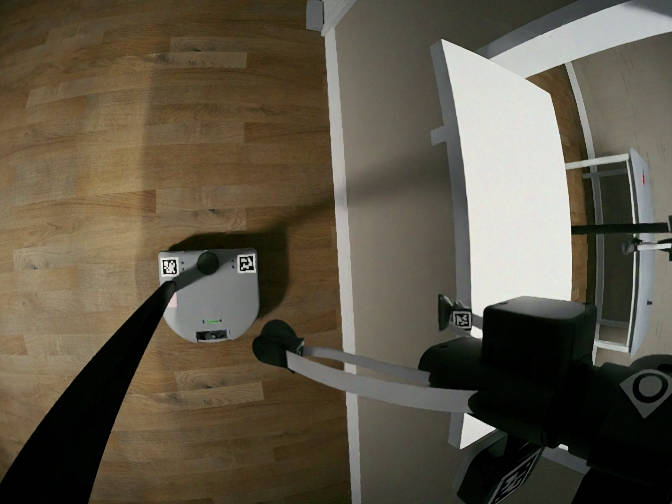

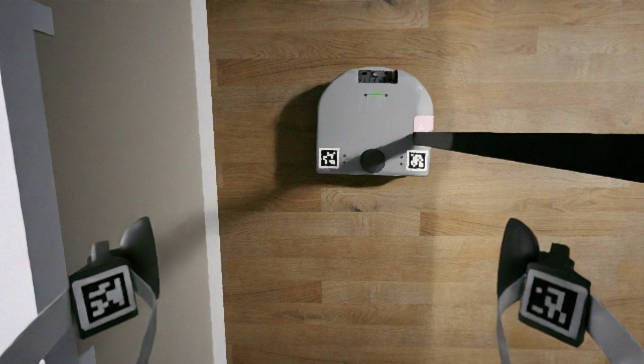

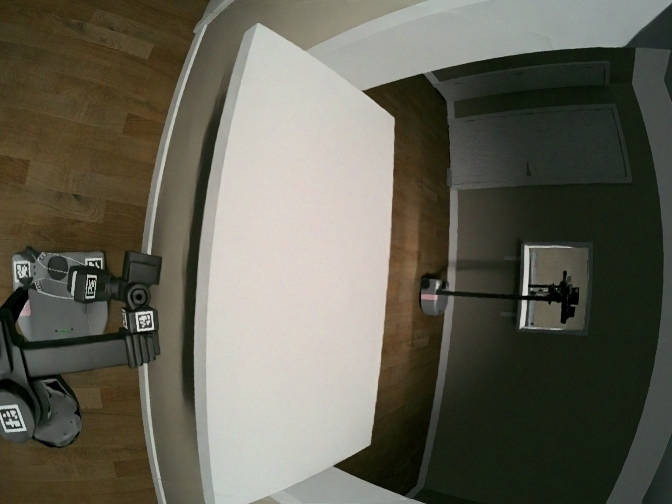

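Call:
{"name": "execute_actions", "arguments": {
  "actions": [
    {"r2":{"base":{"translate_m":1.0},"joints":{"lift_m":0.6,"arm_m":0.2}},"r3":{"base":{"rotate_rad":1.0}}}
  ],
  "cameras": ["r2_nav_camera","r2_wrist_camera"]
}}

Call:
{"name": "execute_actions", "arguments": {
  "actions": [
    {"r3":{"base":{"translate_m":0.22}}}
  ],
  "cameras": []
}}

Call:
{"name": "execute_actions", "arguments": {
  "actions": [
    {"r3":{"base":{"rotate_rad":-1.2},"joints":{"lift_m":0.94}}}
  ],
  "cameras": []
}}

Call:
{"name": "execute_actions", "arguments": {
  "actions": [
    {"r3":{"joints":{"lift_m":1.1,"wrist_yaw_rad":0,"gripper_m":0.17}}}
  ],
  "cameras": []
}}

Call:
{"name": "execute_actions", "arguments": {
  "actions": [
    {"r3":{"joints":{"wrist_pitch_rad":-1.57,"wrist_roll_rad":1.57}}}
  ],
  "cameras": ["r3_nav_camera"]
}}

Scene clock: 182.10 s.
r1.base_odometry: x=-0.268 y=+1.732 heading=+2.370 (m, m, rad; r1's odometry frame)
r1.turned_by_wheels: +0.000 (rad since the last result)
r1.turned_by_imu: +0.001 (rad since the last result)
r1.base_tilt: forward=+0.4 right=-0.5 (deg)
r1.lidar_m: 2.23 2.61 1.56 1.97 2.05 2.32 1.92 0.75 0.56 0.54 0.56 0.78
r1.head_depth_mm: - - - - - - 1178 / - - - - - - - / - - - - - - - / 3199 3407 806 652 - - 1186 / 3226 3311 805 649 - - 1183 / 3244 3300 800 638 571 1029 1177 / 3222 3272 796 635 570 1011 1184
r1.base_status: not commanded
r1.joint_positions: lift_m=+1.097 arm_m=+0.001 wrist_yaw_rad=+0.000 wrist_pitch_rad=-1.565 wrist_roll_rad=+1.568 gripper_m=+0.170 head_pan_rad=-1.563 head_tilt_rad=-0.692
r1.joint_status: not commanded
r1.motor_effort: left_wheel=-1(1) right_wheel=+2(2) lift_m=+34(34) arm_m=-4(4) wrist_yaw_rad=+0(0) wrist_pitch_rad=-2(3) wrist_roll_rad=+1(1) gripper_m=-1(1) head_pan_rad=-4(4) head_tilt_rad=-3(3) (%)
r1.hand_pose: x=-0.0215 y=-0.1235 z=+0.9792 quat_wxyz=(+0.001, +0.001, -0.709, -0.705) (m; r1's base frame)
r1.wrist_depth_mm: 511 721 - - - - - / 519 731 - - - - - / 531 757 - - - - - / 532 762 - - - - - / 537 835 - - - - - / - 831 - - - - - / 559 815 - - - - -
r2.base_odometry: x=+0.318 y=+1.651 heading=+2.000 (m, m, rad; r2's odometry frame)
r2.turned_by_wheels: +0.000 (rad since the last result)
r2.turned_by_imu: -0.001 (rad since the last result)
r2.base_tilt: forward=+0.6 right=+0.1 (deg)
r2.lidar_m: 1.20 1.26 1.69 2.33 2.43 3.25 2.32 0.76 0.54 0.49 0.51 0.68
r2.head_depth_mm: 550 691 933 1324 1269 1187 - / 545 684 920 1326 1282 - - / 539 675 - 1326 1278 - - / 533 667 811 1317 1269 - 1086 / 529 657 849 1254 1256 1177 1100 / 497 611 831 1242 1252 1176 1100 / 497 618 821 1211 1246 1173 1100
r2.base_status: done
r2.joint_positions: lift_m=+0.600 arm_m=+0.200 wrist_yaw_rad=-0.001 wrist_pitch_rad=-1.551 wrist_roll_rad=+1.573 gripper_m=+0.170 head_pan_rad=-1.576 head_tilt_rad=-1.185
r2.joint_status: all done
r2.motor_effort: left_wheel=+0(5) right_wheel=+0(6) lift_m=+22(16) arm_m=+3(10) wrist_yaw_rad=+1(1) wrist_pitch_rad=-1(4) wrist_roll_rad=+0(1) gripper_m=+0(12) head_pan_rad=+3(3) head_tilt_rad=-10(10) (%)
r2.hand_pose: x=-0.0215 y=-0.3254 z=+0.4823 quat_wxyz=(-0.001, -0.001, -0.714, -0.700) (m; r2's base frame)
r2.wrist_depth_mm: 240 342 611 623 596 - - / 241 342 612 629 625 - - / 243 336 601 640 641 - - / 240 337 603 662 652 - - / 241 365 560 665 662 661 661 / 229 341 590 691 675 680 676 / 219 282 572 703 704 701 699
r3.base_odometry: x=+1.857 y=+0.741 heading=-2.234 (m, m, rad; r3's odometry frame)
r3.turned_by_wheels: +1.000 (rad since the last result)
r3.turned_by_imu: +1.017 (rad since the last result)
r3.base_tilt: forward=-0.4 right=-0.6 (deg)
r3.lidar_m: 1.65 2.18 1.72 2.52 1.02 0.46 0.36 0.35 0.38 0.55 1.98 2.46
r3.head_depth_mm: 487 556 655 633 520 442 805 / 479 538 615 638 523 496 1039 / 563 630 717 641 562 1176 1166 / 675 772 904 1021 1344 1357 1176 / 837 994 1205 1501 1601 1358 1175 / 1042 1317 1793 1923 1621 1369 1183 / 1565 2059 2349 1998 1629 1372 1187
r3.base_status: done
r3.joint_positions: lift_m=+0.500 arm_m=-0.003 wrist_yaw_rad=+2.926 wrist_pitch_rad=-0.419 wrist_roll_rad=+0.019 gripper_m=+0.037 head_pan_rad=-1.563 head_tilt_rad=-0.691
r3.joint_status: not commanded
r3.motor_effort: left_wheel=-3(11) right_wheel=+2(6) lift_m=+14(13) arm_m=+0(0) wrist_yaw_rad=+4(2) wrist_pitch_rad=+5(6) wrist_roll_rad=+1(0) gripper_m=-1(1) head_pan_rad=-3(2) head_tilt_rad=-5(5) (%)
r3.hand_pose: x=+0.0268 y=+0.0767 z=+0.5128 quat_wxyz=(+0.222, +0.709, +0.070, +0.665) (m; r3's base frame)
r3.wrist_depth_mm: - - - - - - - / - - - - - - - / - - - - - - - / - - - - - - - / 817 - - 869 913 927 910 / 732 728 711 736 770 775 804 / 635 653 661 667 667 679 676
pictures: r2_nav_camera (sideways: a quarter turn counterclockwise sets it upright), r2_wrist_camera
camera_calibration (this result's frames):
r2_nav_camera: T_world_to_cam=[[-0.0406891, -0.904609, 0.424295, -0.503071], [-0.999098, 0.0420063, -0.00625301, 0.0654986], [-0.0121665, -0.424166, -0.905503, 1.13924], [0, 0, 0, 1]] pos_world=[0.0588305, 0.0253923, 1.24544]
r2_wrist_camera: T_world_to_cam=[[0.0144611, 0.998596, -0.0509535, 0.355213], [0.990019, -0.00715515, 0.14075, -0.00868871], [0.140188, -0.0524804, -0.988733, 0.631495], [0, 0, 0, 1]] pos_world=[-0.0850625, -0.321636, 0.643702]
Images, in order (width x height): r2_nav_camera 672x504, r2_wrist_camera 644x364.

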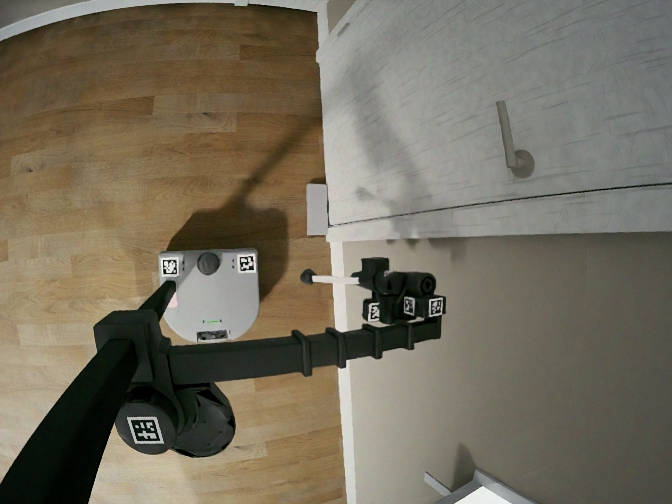

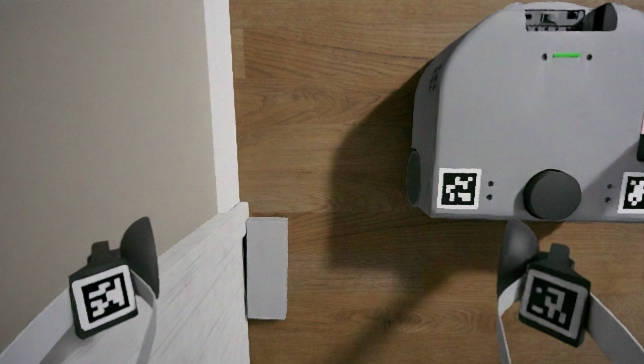

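Scene clock: 185.30 s.
r1.base_odometry: x=-0.268 y=+1.732 heading=+2.370 (m, m, rad; r1's odometry frame)
r1.turned_by_wheels: +0.000 (rad since the last result)
r1.turned_by_imu: +0.000 (rad since the last result)
r1.base_tilt: forward=+0.4 right=-0.5 (deg)
r1.lidar_m: 2.23 2.61 1.56 1.97 2.04 2.32 1.91 0.75 0.56 0.54 0.56 0.78
r1.head_depth_mm: - - - - - - 1176 / - - - - - - - / - - - - - - - / 3184 3405 806 652 - - 1187 / 3224 3291 804 649 - - 1185 / 3243 3296 801 637 572 1028 1182 / 3225 3263 796 635 570 1016 1174
r1.base_status: not commanded
r1.joint_positions: lift_m=+1.097 arm_m=+0.001 wrist_yaw_rad=+0.000 wrist_pitch_rad=-1.565 wrist_roll_rad=+1.568 gripper_m=+0.170 head_pan_rad=-1.563 head_tilt_rad=-0.692
r1.joint_status: not commanded
r1.motor_effort: left_wheel=-1(1) right_wheel=+2(2) lift_m=+35(34) arm_m=-4(4) wrist_yaw_rad=+0(0) wrist_pitch_rad=-2(3) wrist_roll_rad=+1(1) gripper_m=+0(0) head_pan_rad=-4(4) head_tilt_rad=-4(3) (%)
r1.hand_pose: x=-0.0215 y=-0.1235 z=+0.9792 quat_wxyz=(+0.001, +0.001, -0.709, -0.705) (m; r1's base frame)
r1.wrist_depth_mm: 515 714 - - - - - / 511 723 - - - - - / 524 739 - - - - - / 526 745 - - - - - / 545 832 - - - - - / - 866 - - - - - / 562 817 - - - - -
r2.base_odometry: x=+0.318 y=+1.651 heading=+2.000 (m, m, rad; r2's odometry frame)
r2.turned_by_wheels: +0.000 (rad since the last result)
r2.turned_by_imu: +0.000 (rad since the last result)
r2.base_tilt: forward=+0.8 right=+0.1 (deg)
r2.lidar_m: 1.20 1.26 1.69 2.34 2.43 3.27 2.32 0.76 0.54 0.49 0.51 0.68
r2.head_depth_mm: 550 692 938 1328 1270 1187 - / 543 682 916 1320 1290 - - / 537 674 - 1331 1280 - - / 534 666 812 1318 1278 - 1088 / 528 659 852 1248 1254 1175 1102 / 498 612 827 1232 1250 1180 1105 / 498 620 818 1213 1254 1172 1102
r2.base_status: not commanded
r2.joint_positions: lift_m=+0.600 arm_m=+0.200 wrist_yaw_rad=-0.001 wrist_pitch_rad=-1.551 wrist_roll_rad=+1.573 gripper_m=+0.170 head_pan_rad=-1.576 head_tilt_rad=-1.185
r2.joint_status: not commanded
r2.motor_effort: left_wheel=-1(0) right_wheel=-1(0) lift_m=+22(22) arm_m=+3(3) wrist_yaw_rad=+0(1) wrist_pitch_rad=-1(1) wrist_roll_rad=-1(1) gripper_m=+0(0) head_pan_rad=+3(3) head_tilt_rad=-9(10) (%)
r2.hand_pose: x=-0.0215 y=-0.3254 z=+0.4823 quat_wxyz=(-0.001, -0.001, -0.714, -0.700) (m; r2's base frame)
r2.wrist_depth_mm: 243 343 612 615 605 - - / 243 342 613 629 629 - - / 240 336 608 634 622 - - / 240 338 604 661 641 - - / 241 369 583 667 661 670 660 / 230 344 562 685 687 691 666 / 219 287 579 716 701 681 715
r3.base_odometry: x=+1.722 y=+0.568 heading=-2.234 (m, m, rad; r3's odometry frame)
r3.turned_by_wheels: +0.000 (rad since the last result)
r3.turned_by_imu: +0.000 (rad since the last result)
r3.base_tilt: forward=-0.4 right=-0.8 (deg)
r3.lidar_m: 1.43 1.98 1.60 2.61 1.60 0.72 0.56 0.55 0.59 0.87 2.20 2.35
r3.head_depth_mm: 677 735 808 895 989 1116 1144 / 773 852 947 1056 1203 1292 1168 / 904 1009 1144 1310 1479 1348 1171 / 1033 1165 1382 1661 1602 1352 1177 / 1296 1531 1880 1953 1613 1362 1179 / 1712 2087 2359 1979 1615 1368 1192 / 1843 2027 2281 1984 1626 1379 1191
r3.base_status: done
r3.joint_positions: lift_m=+0.500 arm_m=-0.003 wrist_yaw_rad=+2.926 wrist_pitch_rad=-0.419 wrist_roll_rad=+0.019 gripper_m=+0.037 head_pan_rad=-1.563 head_tilt_rad=-0.691
r3.joint_status: not commanded
r3.motor_effort: left_wheel=-3(6) right_wheel=+1(6) lift_m=+14(14) arm_m=+0(0) wrist_yaw_rad=+2(2) wrist_pitch_rad=+6(5) wrist_roll_rad=+1(0) gripper_m=+0(1) head_pan_rad=-3(2) head_tilt_rad=-5(6) (%)
r3.hand_pose: x=+0.0268 y=+0.0767 z=+0.5128 quat_wxyz=(+0.222, +0.709, +0.070, +0.665) (m; r3's base frame)
r3.wrist_depth_mm: - - - - - - - / - - - - - - - / - - - - - - - / - - - - - - - / 831 - - 876 888 918 950 / 715 734 690 736 754 778 772 / 639 654 659 659 661 679 688
pictures: none
No camera images: the call's "cameras" was empty. Leave "cameras" out to get every camera's image.

Scene clock: 190.13 s.
r1.base_odometry: x=-0.268 y=+1.732 heading=+2.370 (m, m, rad; r1's odometry frame)
r1.turned_by_wheels: +0.000 (rad since the last result)
r1.turned_by_imu: +0.000 (rad since the last result)
r1.base_tilt: forward=+0.4 right=-0.5 (deg)
r1.lidar_m: 2.24 2.60 1.56 1.97 2.05 2.32 1.91 0.75 0.56 0.54 0.56 0.78
r1.head_depth_mm: - - - - - - 1168 / - - - - - - - / - - - - - - - / 3200 3428 806 652 - - 1185 / 3203 3324 805 649 - - 1186 / 3238 3313 800 638 571 1028 1179 / 3224 3259 797 635 570 1013 1176
r1.base_status: not commanded
r1.joint_positions: lift_m=+1.097 arm_m=+0.001 wrist_yaw_rad=+0.000 wrist_pitch_rad=-1.565 wrist_roll_rad=+1.568 gripper_m=+0.170 head_pan_rad=-1.563 head_tilt_rad=-0.692
r1.joint_status: not commanded
r1.motor_effort: left_wheel=-2(1) right_wheel=+2(2) lift_m=+35(35) arm_m=-4(3) wrist_yaw_rad=+0(0) wrist_pitch_rad=-3(3) wrist_roll_rad=+1(1) gripper_m=+0(0) head_pan_rad=-4(4) head_tilt_rad=-4(3) (%)
r1.hand_pose: x=-0.0215 y=-0.1235 z=+0.9792 quat_wxyz=(+0.001, +0.001, -0.709, -0.705) (m; r1's base frame)
r1.wrist_depth_mm: 518 703 - - - - - / 521 716 - - - - - / 535 750 - - - - - / 531 749 - - - - - / 535 860 - - - - - / - 838 - - - - - / 559 833 - - - - -
r2.base_odometry: x=+0.318 y=+1.651 heading=+2.000 (m, m, rad; r2's odometry frame)
r2.turned_by_wheels: +0.000 (rad since the last result)
r2.turned_by_imu: +0.000 (rad since the last result)
r2.base_tilt: forward=+0.7 right=+0.0 (deg)
r2.lidar_m: 1.20 1.26 1.69 2.33 2.43 3.27 2.32 0.76 0.54 0.49 0.51 0.69
r2.head_depth_mm: 549 693 937 1327 1268 1189 - / 544 682 920 1319 1291 - - / 540 674 - 1339 1272 - - / 533 668 811 1319 1271 - 1089 / 529 658 849 1251 1257 1180 1105 / 497 612 826 1235 1256 1176 1113 / 496 620 817 1214 1254 1169 1098
r2.base_status: not commanded
r2.joint_positions: lift_m=+0.600 arm_m=+0.200 wrist_yaw_rad=-0.001 wrist_pitch_rad=-1.551 wrist_roll_rad=+1.573 gripper_m=+0.170 head_pan_rad=-1.576 head_tilt_rad=-1.185
r2.joint_status: not commanded
r2.motor_effort: left_wheel=+0(1) right_wheel=+0(0) lift_m=+22(22) arm_m=+3(3) wrist_yaw_rad=+1(1) wrist_pitch_rad=-1(1) wrist_roll_rad=-1(1) gripper_m=-1(1) head_pan_rad=+3(3) head_tilt_rad=-9(9) (%)
r2.hand_pose: x=-0.0215 y=-0.3254 z=+0.4823 quat_wxyz=(-0.001, -0.001, -0.714, -0.700) (m; r2's base frame)
r2.wrist_depth_mm: 243 344 608 606 608 - - / 244 340 623 613 628 - - / 242 337 603 655 643 - - / 242 343 593 663 661 - - / 240 364 588 679 683 666 654 / 229 343 578 693 684 699 661 / 219 282 576 726 719 704 695
r3.base_odometry: x=+1.722 y=+0.568 heading=+2.850 (m, m, rad; r3's odometry frame)
r3.turned_by_wheels: -1.200 (rad since the last result)
r3.turned_by_imu: -1.219 (rad since the last result)
r3.base_tilt: forward=-0.6 right=-0.7 (deg)
r3.lidar_m: 1.68 2.25 1.42 1.98 1.59 2.71 2.57 0.84 0.58 0.55 0.57 0.74
r3.head_depth_mm: 3181 3332 808 666 - - 1161 / 3173 3367 816 640 - - 1156 / 3115 3385 822 643 568 - - / 3063 3356 826 644 557 - 1172 / 3104 3372 839 649 561 - 1162 / 3014 3310 844 652 573 985 1163 / 3029 3278 853 660 568 965 1148
r3.base_status: done
r3.joint_positions: lift_m=+0.940 arm_m=-0.003 wrist_yaw_rad=+2.926 wrist_pitch_rad=-0.419 wrist_roll_rad=+0.019 gripper_m=+0.037 head_pan_rad=-1.563 head_tilt_rad=-0.691
r3.joint_status: all done
r3.motor_effort: left_wheel=+3(10) right_wheel=-3(7) lift_m=+23(22) arm_m=+0(0) wrist_yaw_rad=+2(2) wrist_pitch_rad=+5(5) wrist_roll_rad=+0(0) gripper_m=-1(0) head_pan_rad=-2(2) head_tilt_rad=-5(5) (%)
r3.hand_pose: x=+0.0268 y=+0.0767 z=+0.9522 quat_wxyz=(+0.222, +0.709, +0.070, +0.665) (m; r3's base frame)
r3.wrist_depth_mm: - - - - - - - / - - - - - - - / - - - - - - - / - - - - - - - / - - - - - - - / - - - - - - - / - - - - - - -
pictures: none
No camera images: the call's "cameras" was empty. Leave "cameras" out to get every camera's image.

Scene clock: 192.60 s.
r1.base_odometry: x=-0.268 y=+1.732 heading=+2.370 (m, m, rad; r1's odometry frame)
r1.turned_by_wheels: +0.000 (rad since the last result)
r1.turned_by_imu: +0.000 (rad since the last result)
r1.base_tilt: forward=+0.4 right=-0.5 (deg)
r1.lidar_m: 2.24 2.61 1.56 1.98 2.05 2.32 1.91 0.75 0.56 0.54 0.56 0.78
r1.head_depth_mm: - - - - - - 1175 / - - - - - - - / - - - - - - - / 3184 3423 806 651 - - 1188 / 3236 3293 805 648 - - 1184 / 3205 3300 801 639 570 1025 1184 / 3208 3281 796 636 569 1016 1177
r1.base_status: not commanded
r1.joint_positions: lift_m=+1.097 arm_m=+0.001 wrist_yaw_rad=+0.000 wrist_pitch_rad=-1.565 wrist_roll_rad=+1.568 gripper_m=+0.170 head_pan_rad=-1.563 head_tilt_rad=-0.692
r1.joint_status: not commanded
r1.motor_effort: left_wheel=-2(2) right_wheel=+2(2) lift_m=+34(34) arm_m=-4(5) wrist_yaw_rad=+0(1) wrist_pitch_rad=-2(2) wrist_roll_rad=+1(1) gripper_m=+0(0) head_pan_rad=-4(4) head_tilt_rad=-2(3) (%)
r1.hand_pose: x=-0.0215 y=-0.1235 z=+0.9792 quat_wxyz=(+0.001, +0.001, -0.709, -0.705) (m; r1's base frame)
r1.wrist_depth_mm: 507 703 - - - - - / 515 719 - - - - - / 521 757 - - - - - / 540 778 - - - - - / 538 852 - - - - - / - 854 - - - - - / 556 812 - - - - -
r2.base_odometry: x=+0.318 y=+1.651 heading=+2.000 (m, m, rad; r2's odometry frame)
r2.turned_by_wheels: +0.000 (rad since the last result)
r2.turned_by_imu: +0.000 (rad since the last result)
r2.base_tilt: forward=+0.7 right=+0.1 (deg)
r2.lidar_m: 1.20 1.27 1.69 2.33 2.44 3.26 2.32 0.76 0.54 0.49 0.51 0.69
r2.head_depth_mm: 551 692 936 1323 1270 1190 - / 543 685 915 1323 1287 - - / 537 675 - 1331 1273 - - / 534 667 811 1317 1276 - 1087 / 530 659 850 1250 1257 1177 1109 / 496 612 831 1237 1252 1178 1097 / 497 619 819 1207 1249 1170 1097
r2.base_status: not commanded
r2.joint_positions: lift_m=+0.600 arm_m=+0.200 wrist_yaw_rad=-0.001 wrist_pitch_rad=-1.551 wrist_roll_rad=+1.573 gripper_m=+0.170 head_pan_rad=-1.576 head_tilt_rad=-1.185
r2.joint_status: not commanded
r2.motor_effort: left_wheel=-1(1) right_wheel=+0(0) lift_m=+22(22) arm_m=+3(3) wrist_yaw_rad=+0(1) wrist_pitch_rad=-1(1) wrist_roll_rad=-1(1) gripper_m=+1(0) head_pan_rad=+3(3) head_tilt_rad=-9(9) (%)
r2.hand_pose: x=-0.0215 y=-0.3254 z=+0.4823 quat_wxyz=(-0.001, -0.001, -0.714, -0.700) (m; r2's base frame)
r2.wrist_depth_mm: 242 345 606 606 604 - - / 242 341 615 637 632 - - / 240 342 617 646 650 - - / 242 342 590 658 641 - - / 240 357 573 667 658 671 646 / 231 344 584 690 687 689 660 / 219 285 584 701 708 720 680
r3.base_odometry: x=+1.722 y=+0.568 heading=+2.850 (m, m, rad; r3's odometry frame)
r3.turned_by_wheels: +0.000 (rad since the last result)
r3.turned_by_imu: +0.000 (rad since the last result)
r3.base_tilt: forward=-0.4 right=-0.8 (deg)
r3.lidar_m: 1.68 2.25 1.42 1.98 1.60 2.72 2.56 0.84 0.58 0.55 0.56 0.74
r3.head_depth_mm: - - - - 920 1101 1157 / - - - - - 1069 1163 / - - - - 857 1043 1167 / - 3135 2764 636 575 1025 1170 / 3059 3335 2675 649 577 1009 1169 / 3034 3316 809 655 578 979 1159 / 3007 3263 853 659 568 969 1145
r3.base_status: not commanded
r3.joint_positions: lift_m=+1.099 arm_m=-0.003 wrist_yaw_rad=+0.002 wrist_pitch_rad=-0.419 wrist_roll_rad=+0.019 gripper_m=+0.170 head_pan_rad=-1.563 head_tilt_rad=-0.691
r3.joint_status: all done
r3.motor_effort: left_wheel=+2(2) right_wheel=-3(3) lift_m=+22(24) arm_m=+0(0) wrist_yaw_rad=-3(3) wrist_pitch_rad=+5(5) wrist_roll_rad=+0(0) gripper_m=+0(96) head_pan_rad=-2(2) head_tilt_rad=-6(6) (%)
r3.hand_pose: x=-0.0210 y=-0.3666 z=+1.1117 quat_wxyz=(+0.686, +0.147, -0.698, -0.148) (m; r3's base frame)
r3.wrist_depth_mm: - - - - - - - / - - - - - - - / - - - - - - 470 / 615 599 603 637 627 656 462 / 503 507 510 514 520 534 472 / - 428 431 443 452 441 483 / 373 378 381 380 389 391 395
pictures: none
No camera images: the call's "cameras" was empty. Leave "cameras" out to get every camera's image.

Scene clock: 194.03 s.
r1.base_odometry: x=-0.268 y=+1.732 heading=+2.370 (m, m, rad; r1's odometry frame)
r1.turned_by_wheels: +0.000 (rad since the last result)
r1.turned_by_imu: +0.000 (rad since the last result)
r1.base_tilt: forward=+0.4 right=-0.5 (deg)
r1.lidar_m: 2.23 2.60 1.56 1.97 2.05 2.31 1.91 0.75 0.55 0.54 0.56 0.78
r1.head_depth_mm: - - - - - - 1178 / - - - - - - - / - - - - - - - / 3205 3423 806 651 - - 1187 / 3227 3314 805 649 - - 1185 / 3201 3293 799 638 570 1028 1180 / 3228 3273 796 636 568 1013 1179
r1.base_status: not commanded
r1.joint_positions: lift_m=+1.097 arm_m=+0.001 wrist_yaw_rad=+0.000 wrist_pitch_rad=-1.565 wrist_roll_rad=+1.568 gripper_m=+0.170 head_pan_rad=-1.563 head_tilt_rad=-0.692
r1.joint_status: not commanded
r1.motor_effort: left_wheel=-2(1) right_wheel=+2(2) lift_m=+34(34) arm_m=-4(4) wrist_yaw_rad=+0(0) wrist_pitch_rad=-2(3) wrist_roll_rad=+1(1) gripper_m=+0(0) head_pan_rad=-4(4) head_tilt_rad=-4(3) (%)
r1.hand_pose: x=-0.0215 y=-0.1235 z=+0.9792 quat_wxyz=(+0.001, +0.001, -0.709, -0.705) (m; r1's base frame)
r1.wrist_depth_mm: 513 702 - - - - - / 514 732 - - - - - / 520 746 - - - - - / 535 756 - - - - - / 537 827 - - - - - / - 854 - - - - - / 558 818 - - - - -
r2.base_odometry: x=+0.318 y=+1.651 heading=+2.000 (m, m, rad; r2's odometry frame)
r2.turned_by_wheels: +0.000 (rad since the last result)
r2.turned_by_imu: +0.000 (rad since the last result)
r2.base_tilt: forward=+0.9 right=+0.0 (deg)
r2.lidar_m: 1.20 1.27 1.69 2.33 2.43 3.27 2.32 0.76 0.54 0.49 0.51 0.69
r2.head_depth_mm: 549 690 935 1331 1269 1193 - / 544 682 917 1324 1284 - - / 537 676 - 1330 1280 - - / 533 667 812 1315 1270 - 1094 / 529 659 852 1255 1260 1174 1106 / 498 612 828 1236 1258 1174 1101 / 496 620 816 1212 1257 1172 1103
r2.base_status: not commanded
r2.joint_positions: lift_m=+0.600 arm_m=+0.200 wrist_yaw_rad=-0.001 wrist_pitch_rad=-1.551 wrist_roll_rad=+1.573 gripper_m=+0.170 head_pan_rad=-1.576 head_tilt_rad=-1.185
r2.joint_status: not commanded
r2.motor_effort: left_wheel=-1(0) right_wheel=+0(0) lift_m=+21(22) arm_m=+3(3) wrist_yaw_rad=+1(1) wrist_pitch_rad=-1(1) wrist_roll_rad=+0(1) gripper_m=+0(0) head_pan_rad=+3(3) head_tilt_rad=-10(10) (%)
r2.hand_pose: x=-0.0215 y=-0.3254 z=+0.4823 quat_wxyz=(-0.001, -0.001, -0.714, -0.700) (m; r2's base frame)
r2.wrist_depth_mm: 242 342 612 610 597 - - / 242 340 616 625 631 - - / 243 338 608 640 638 - - / 239 342 610 663 655 - - / 241 365 579 668 672 670 652 / 228 338 581 680 687 686 675 / 218 282 578 720 702 681 706
r3.base_odometry: x=+1.722 y=+0.568 heading=+2.850 (m, m, rad; r3's odometry frame)
r3.turned_by_wheels: +0.000 (rad since the last result)
r3.turned_by_imu: +0.000 (rad since the last result)
r3.base_tilt: forward=-0.5 right=-0.8 (deg)
r3.lidar_m: 1.68 2.25 1.42 1.98 1.60 2.72 2.57 0.84 0.58 0.55 0.56 0.74
r3.head_depth_mm: - - - - - - 1160 / - - - - - - - / - - - - - - 1146 / 3163 3302 832 656 - - 1169 / 3117 3339 838 650 - 1036 1167 / 3018 3291 849 655 579 988 1160 / 3062 3325 850 659 567 970 1152
r3.base_status: not commanded
r3.joint_positions: lift_m=+1.099 arm_m=-0.003 wrist_yaw_rad=+0.002 wrist_pitch_rad=-1.559 wrist_roll_rad=+1.564 gripper_m=+0.170 head_pan_rad=-1.563 head_tilt_rad=-0.691
r3.joint_status: all done
joint sent to its limit — the command would take r3.wrist_pitch_rad past its lower limit, so that joint was sent only as far as its limit.
r3.motor_effort: left_wheel=+2(3) right_wheel=-3(3) lift_m=+23(23) arm_m=+0(0) wrist_yaw_rad=-2(3) wrist_pitch_rad=-3(3) wrist_roll_rad=+4(2) gripper_m=-1(0) head_pan_rad=-2(3) head_tilt_rad=-6(5) (%)
r3.hand_pose: x=-0.0216 y=-0.1211 z=+0.9815 quat_wxyz=(+0.003, +0.003, -0.711, -0.703) (m; r3's base frame)
r3.wrist_depth_mm: 558 774 - - - - - / 553 797 - - - - - / 552 809 - - - - - / 558 815 - - - - - / 519 895 - - - - - / - 916 - - - - - / 567 816 - - - - -
pictures: r3_nav_camera (sideways: a quarter turn counterclockwise sets it upright)
camera_calibration (this result's frames):
r3_nav_camera: T_world_to_cam=[[0.0126185, -0.639287, 0.768864, -0.958545], [-0.999907, -0.0120146, 0.00642055, 0.0497273], [0.005133, -0.768874, -0.63938, 0.789832], [0, 0, 0, 1]] pos_world=[0.0577638, -0.00490702, 1.24167]
Images, in order (width x height): r3_nav_camera 672x504.

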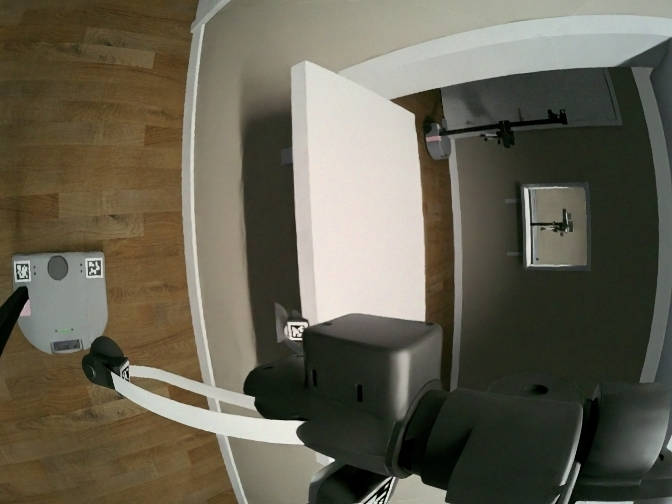

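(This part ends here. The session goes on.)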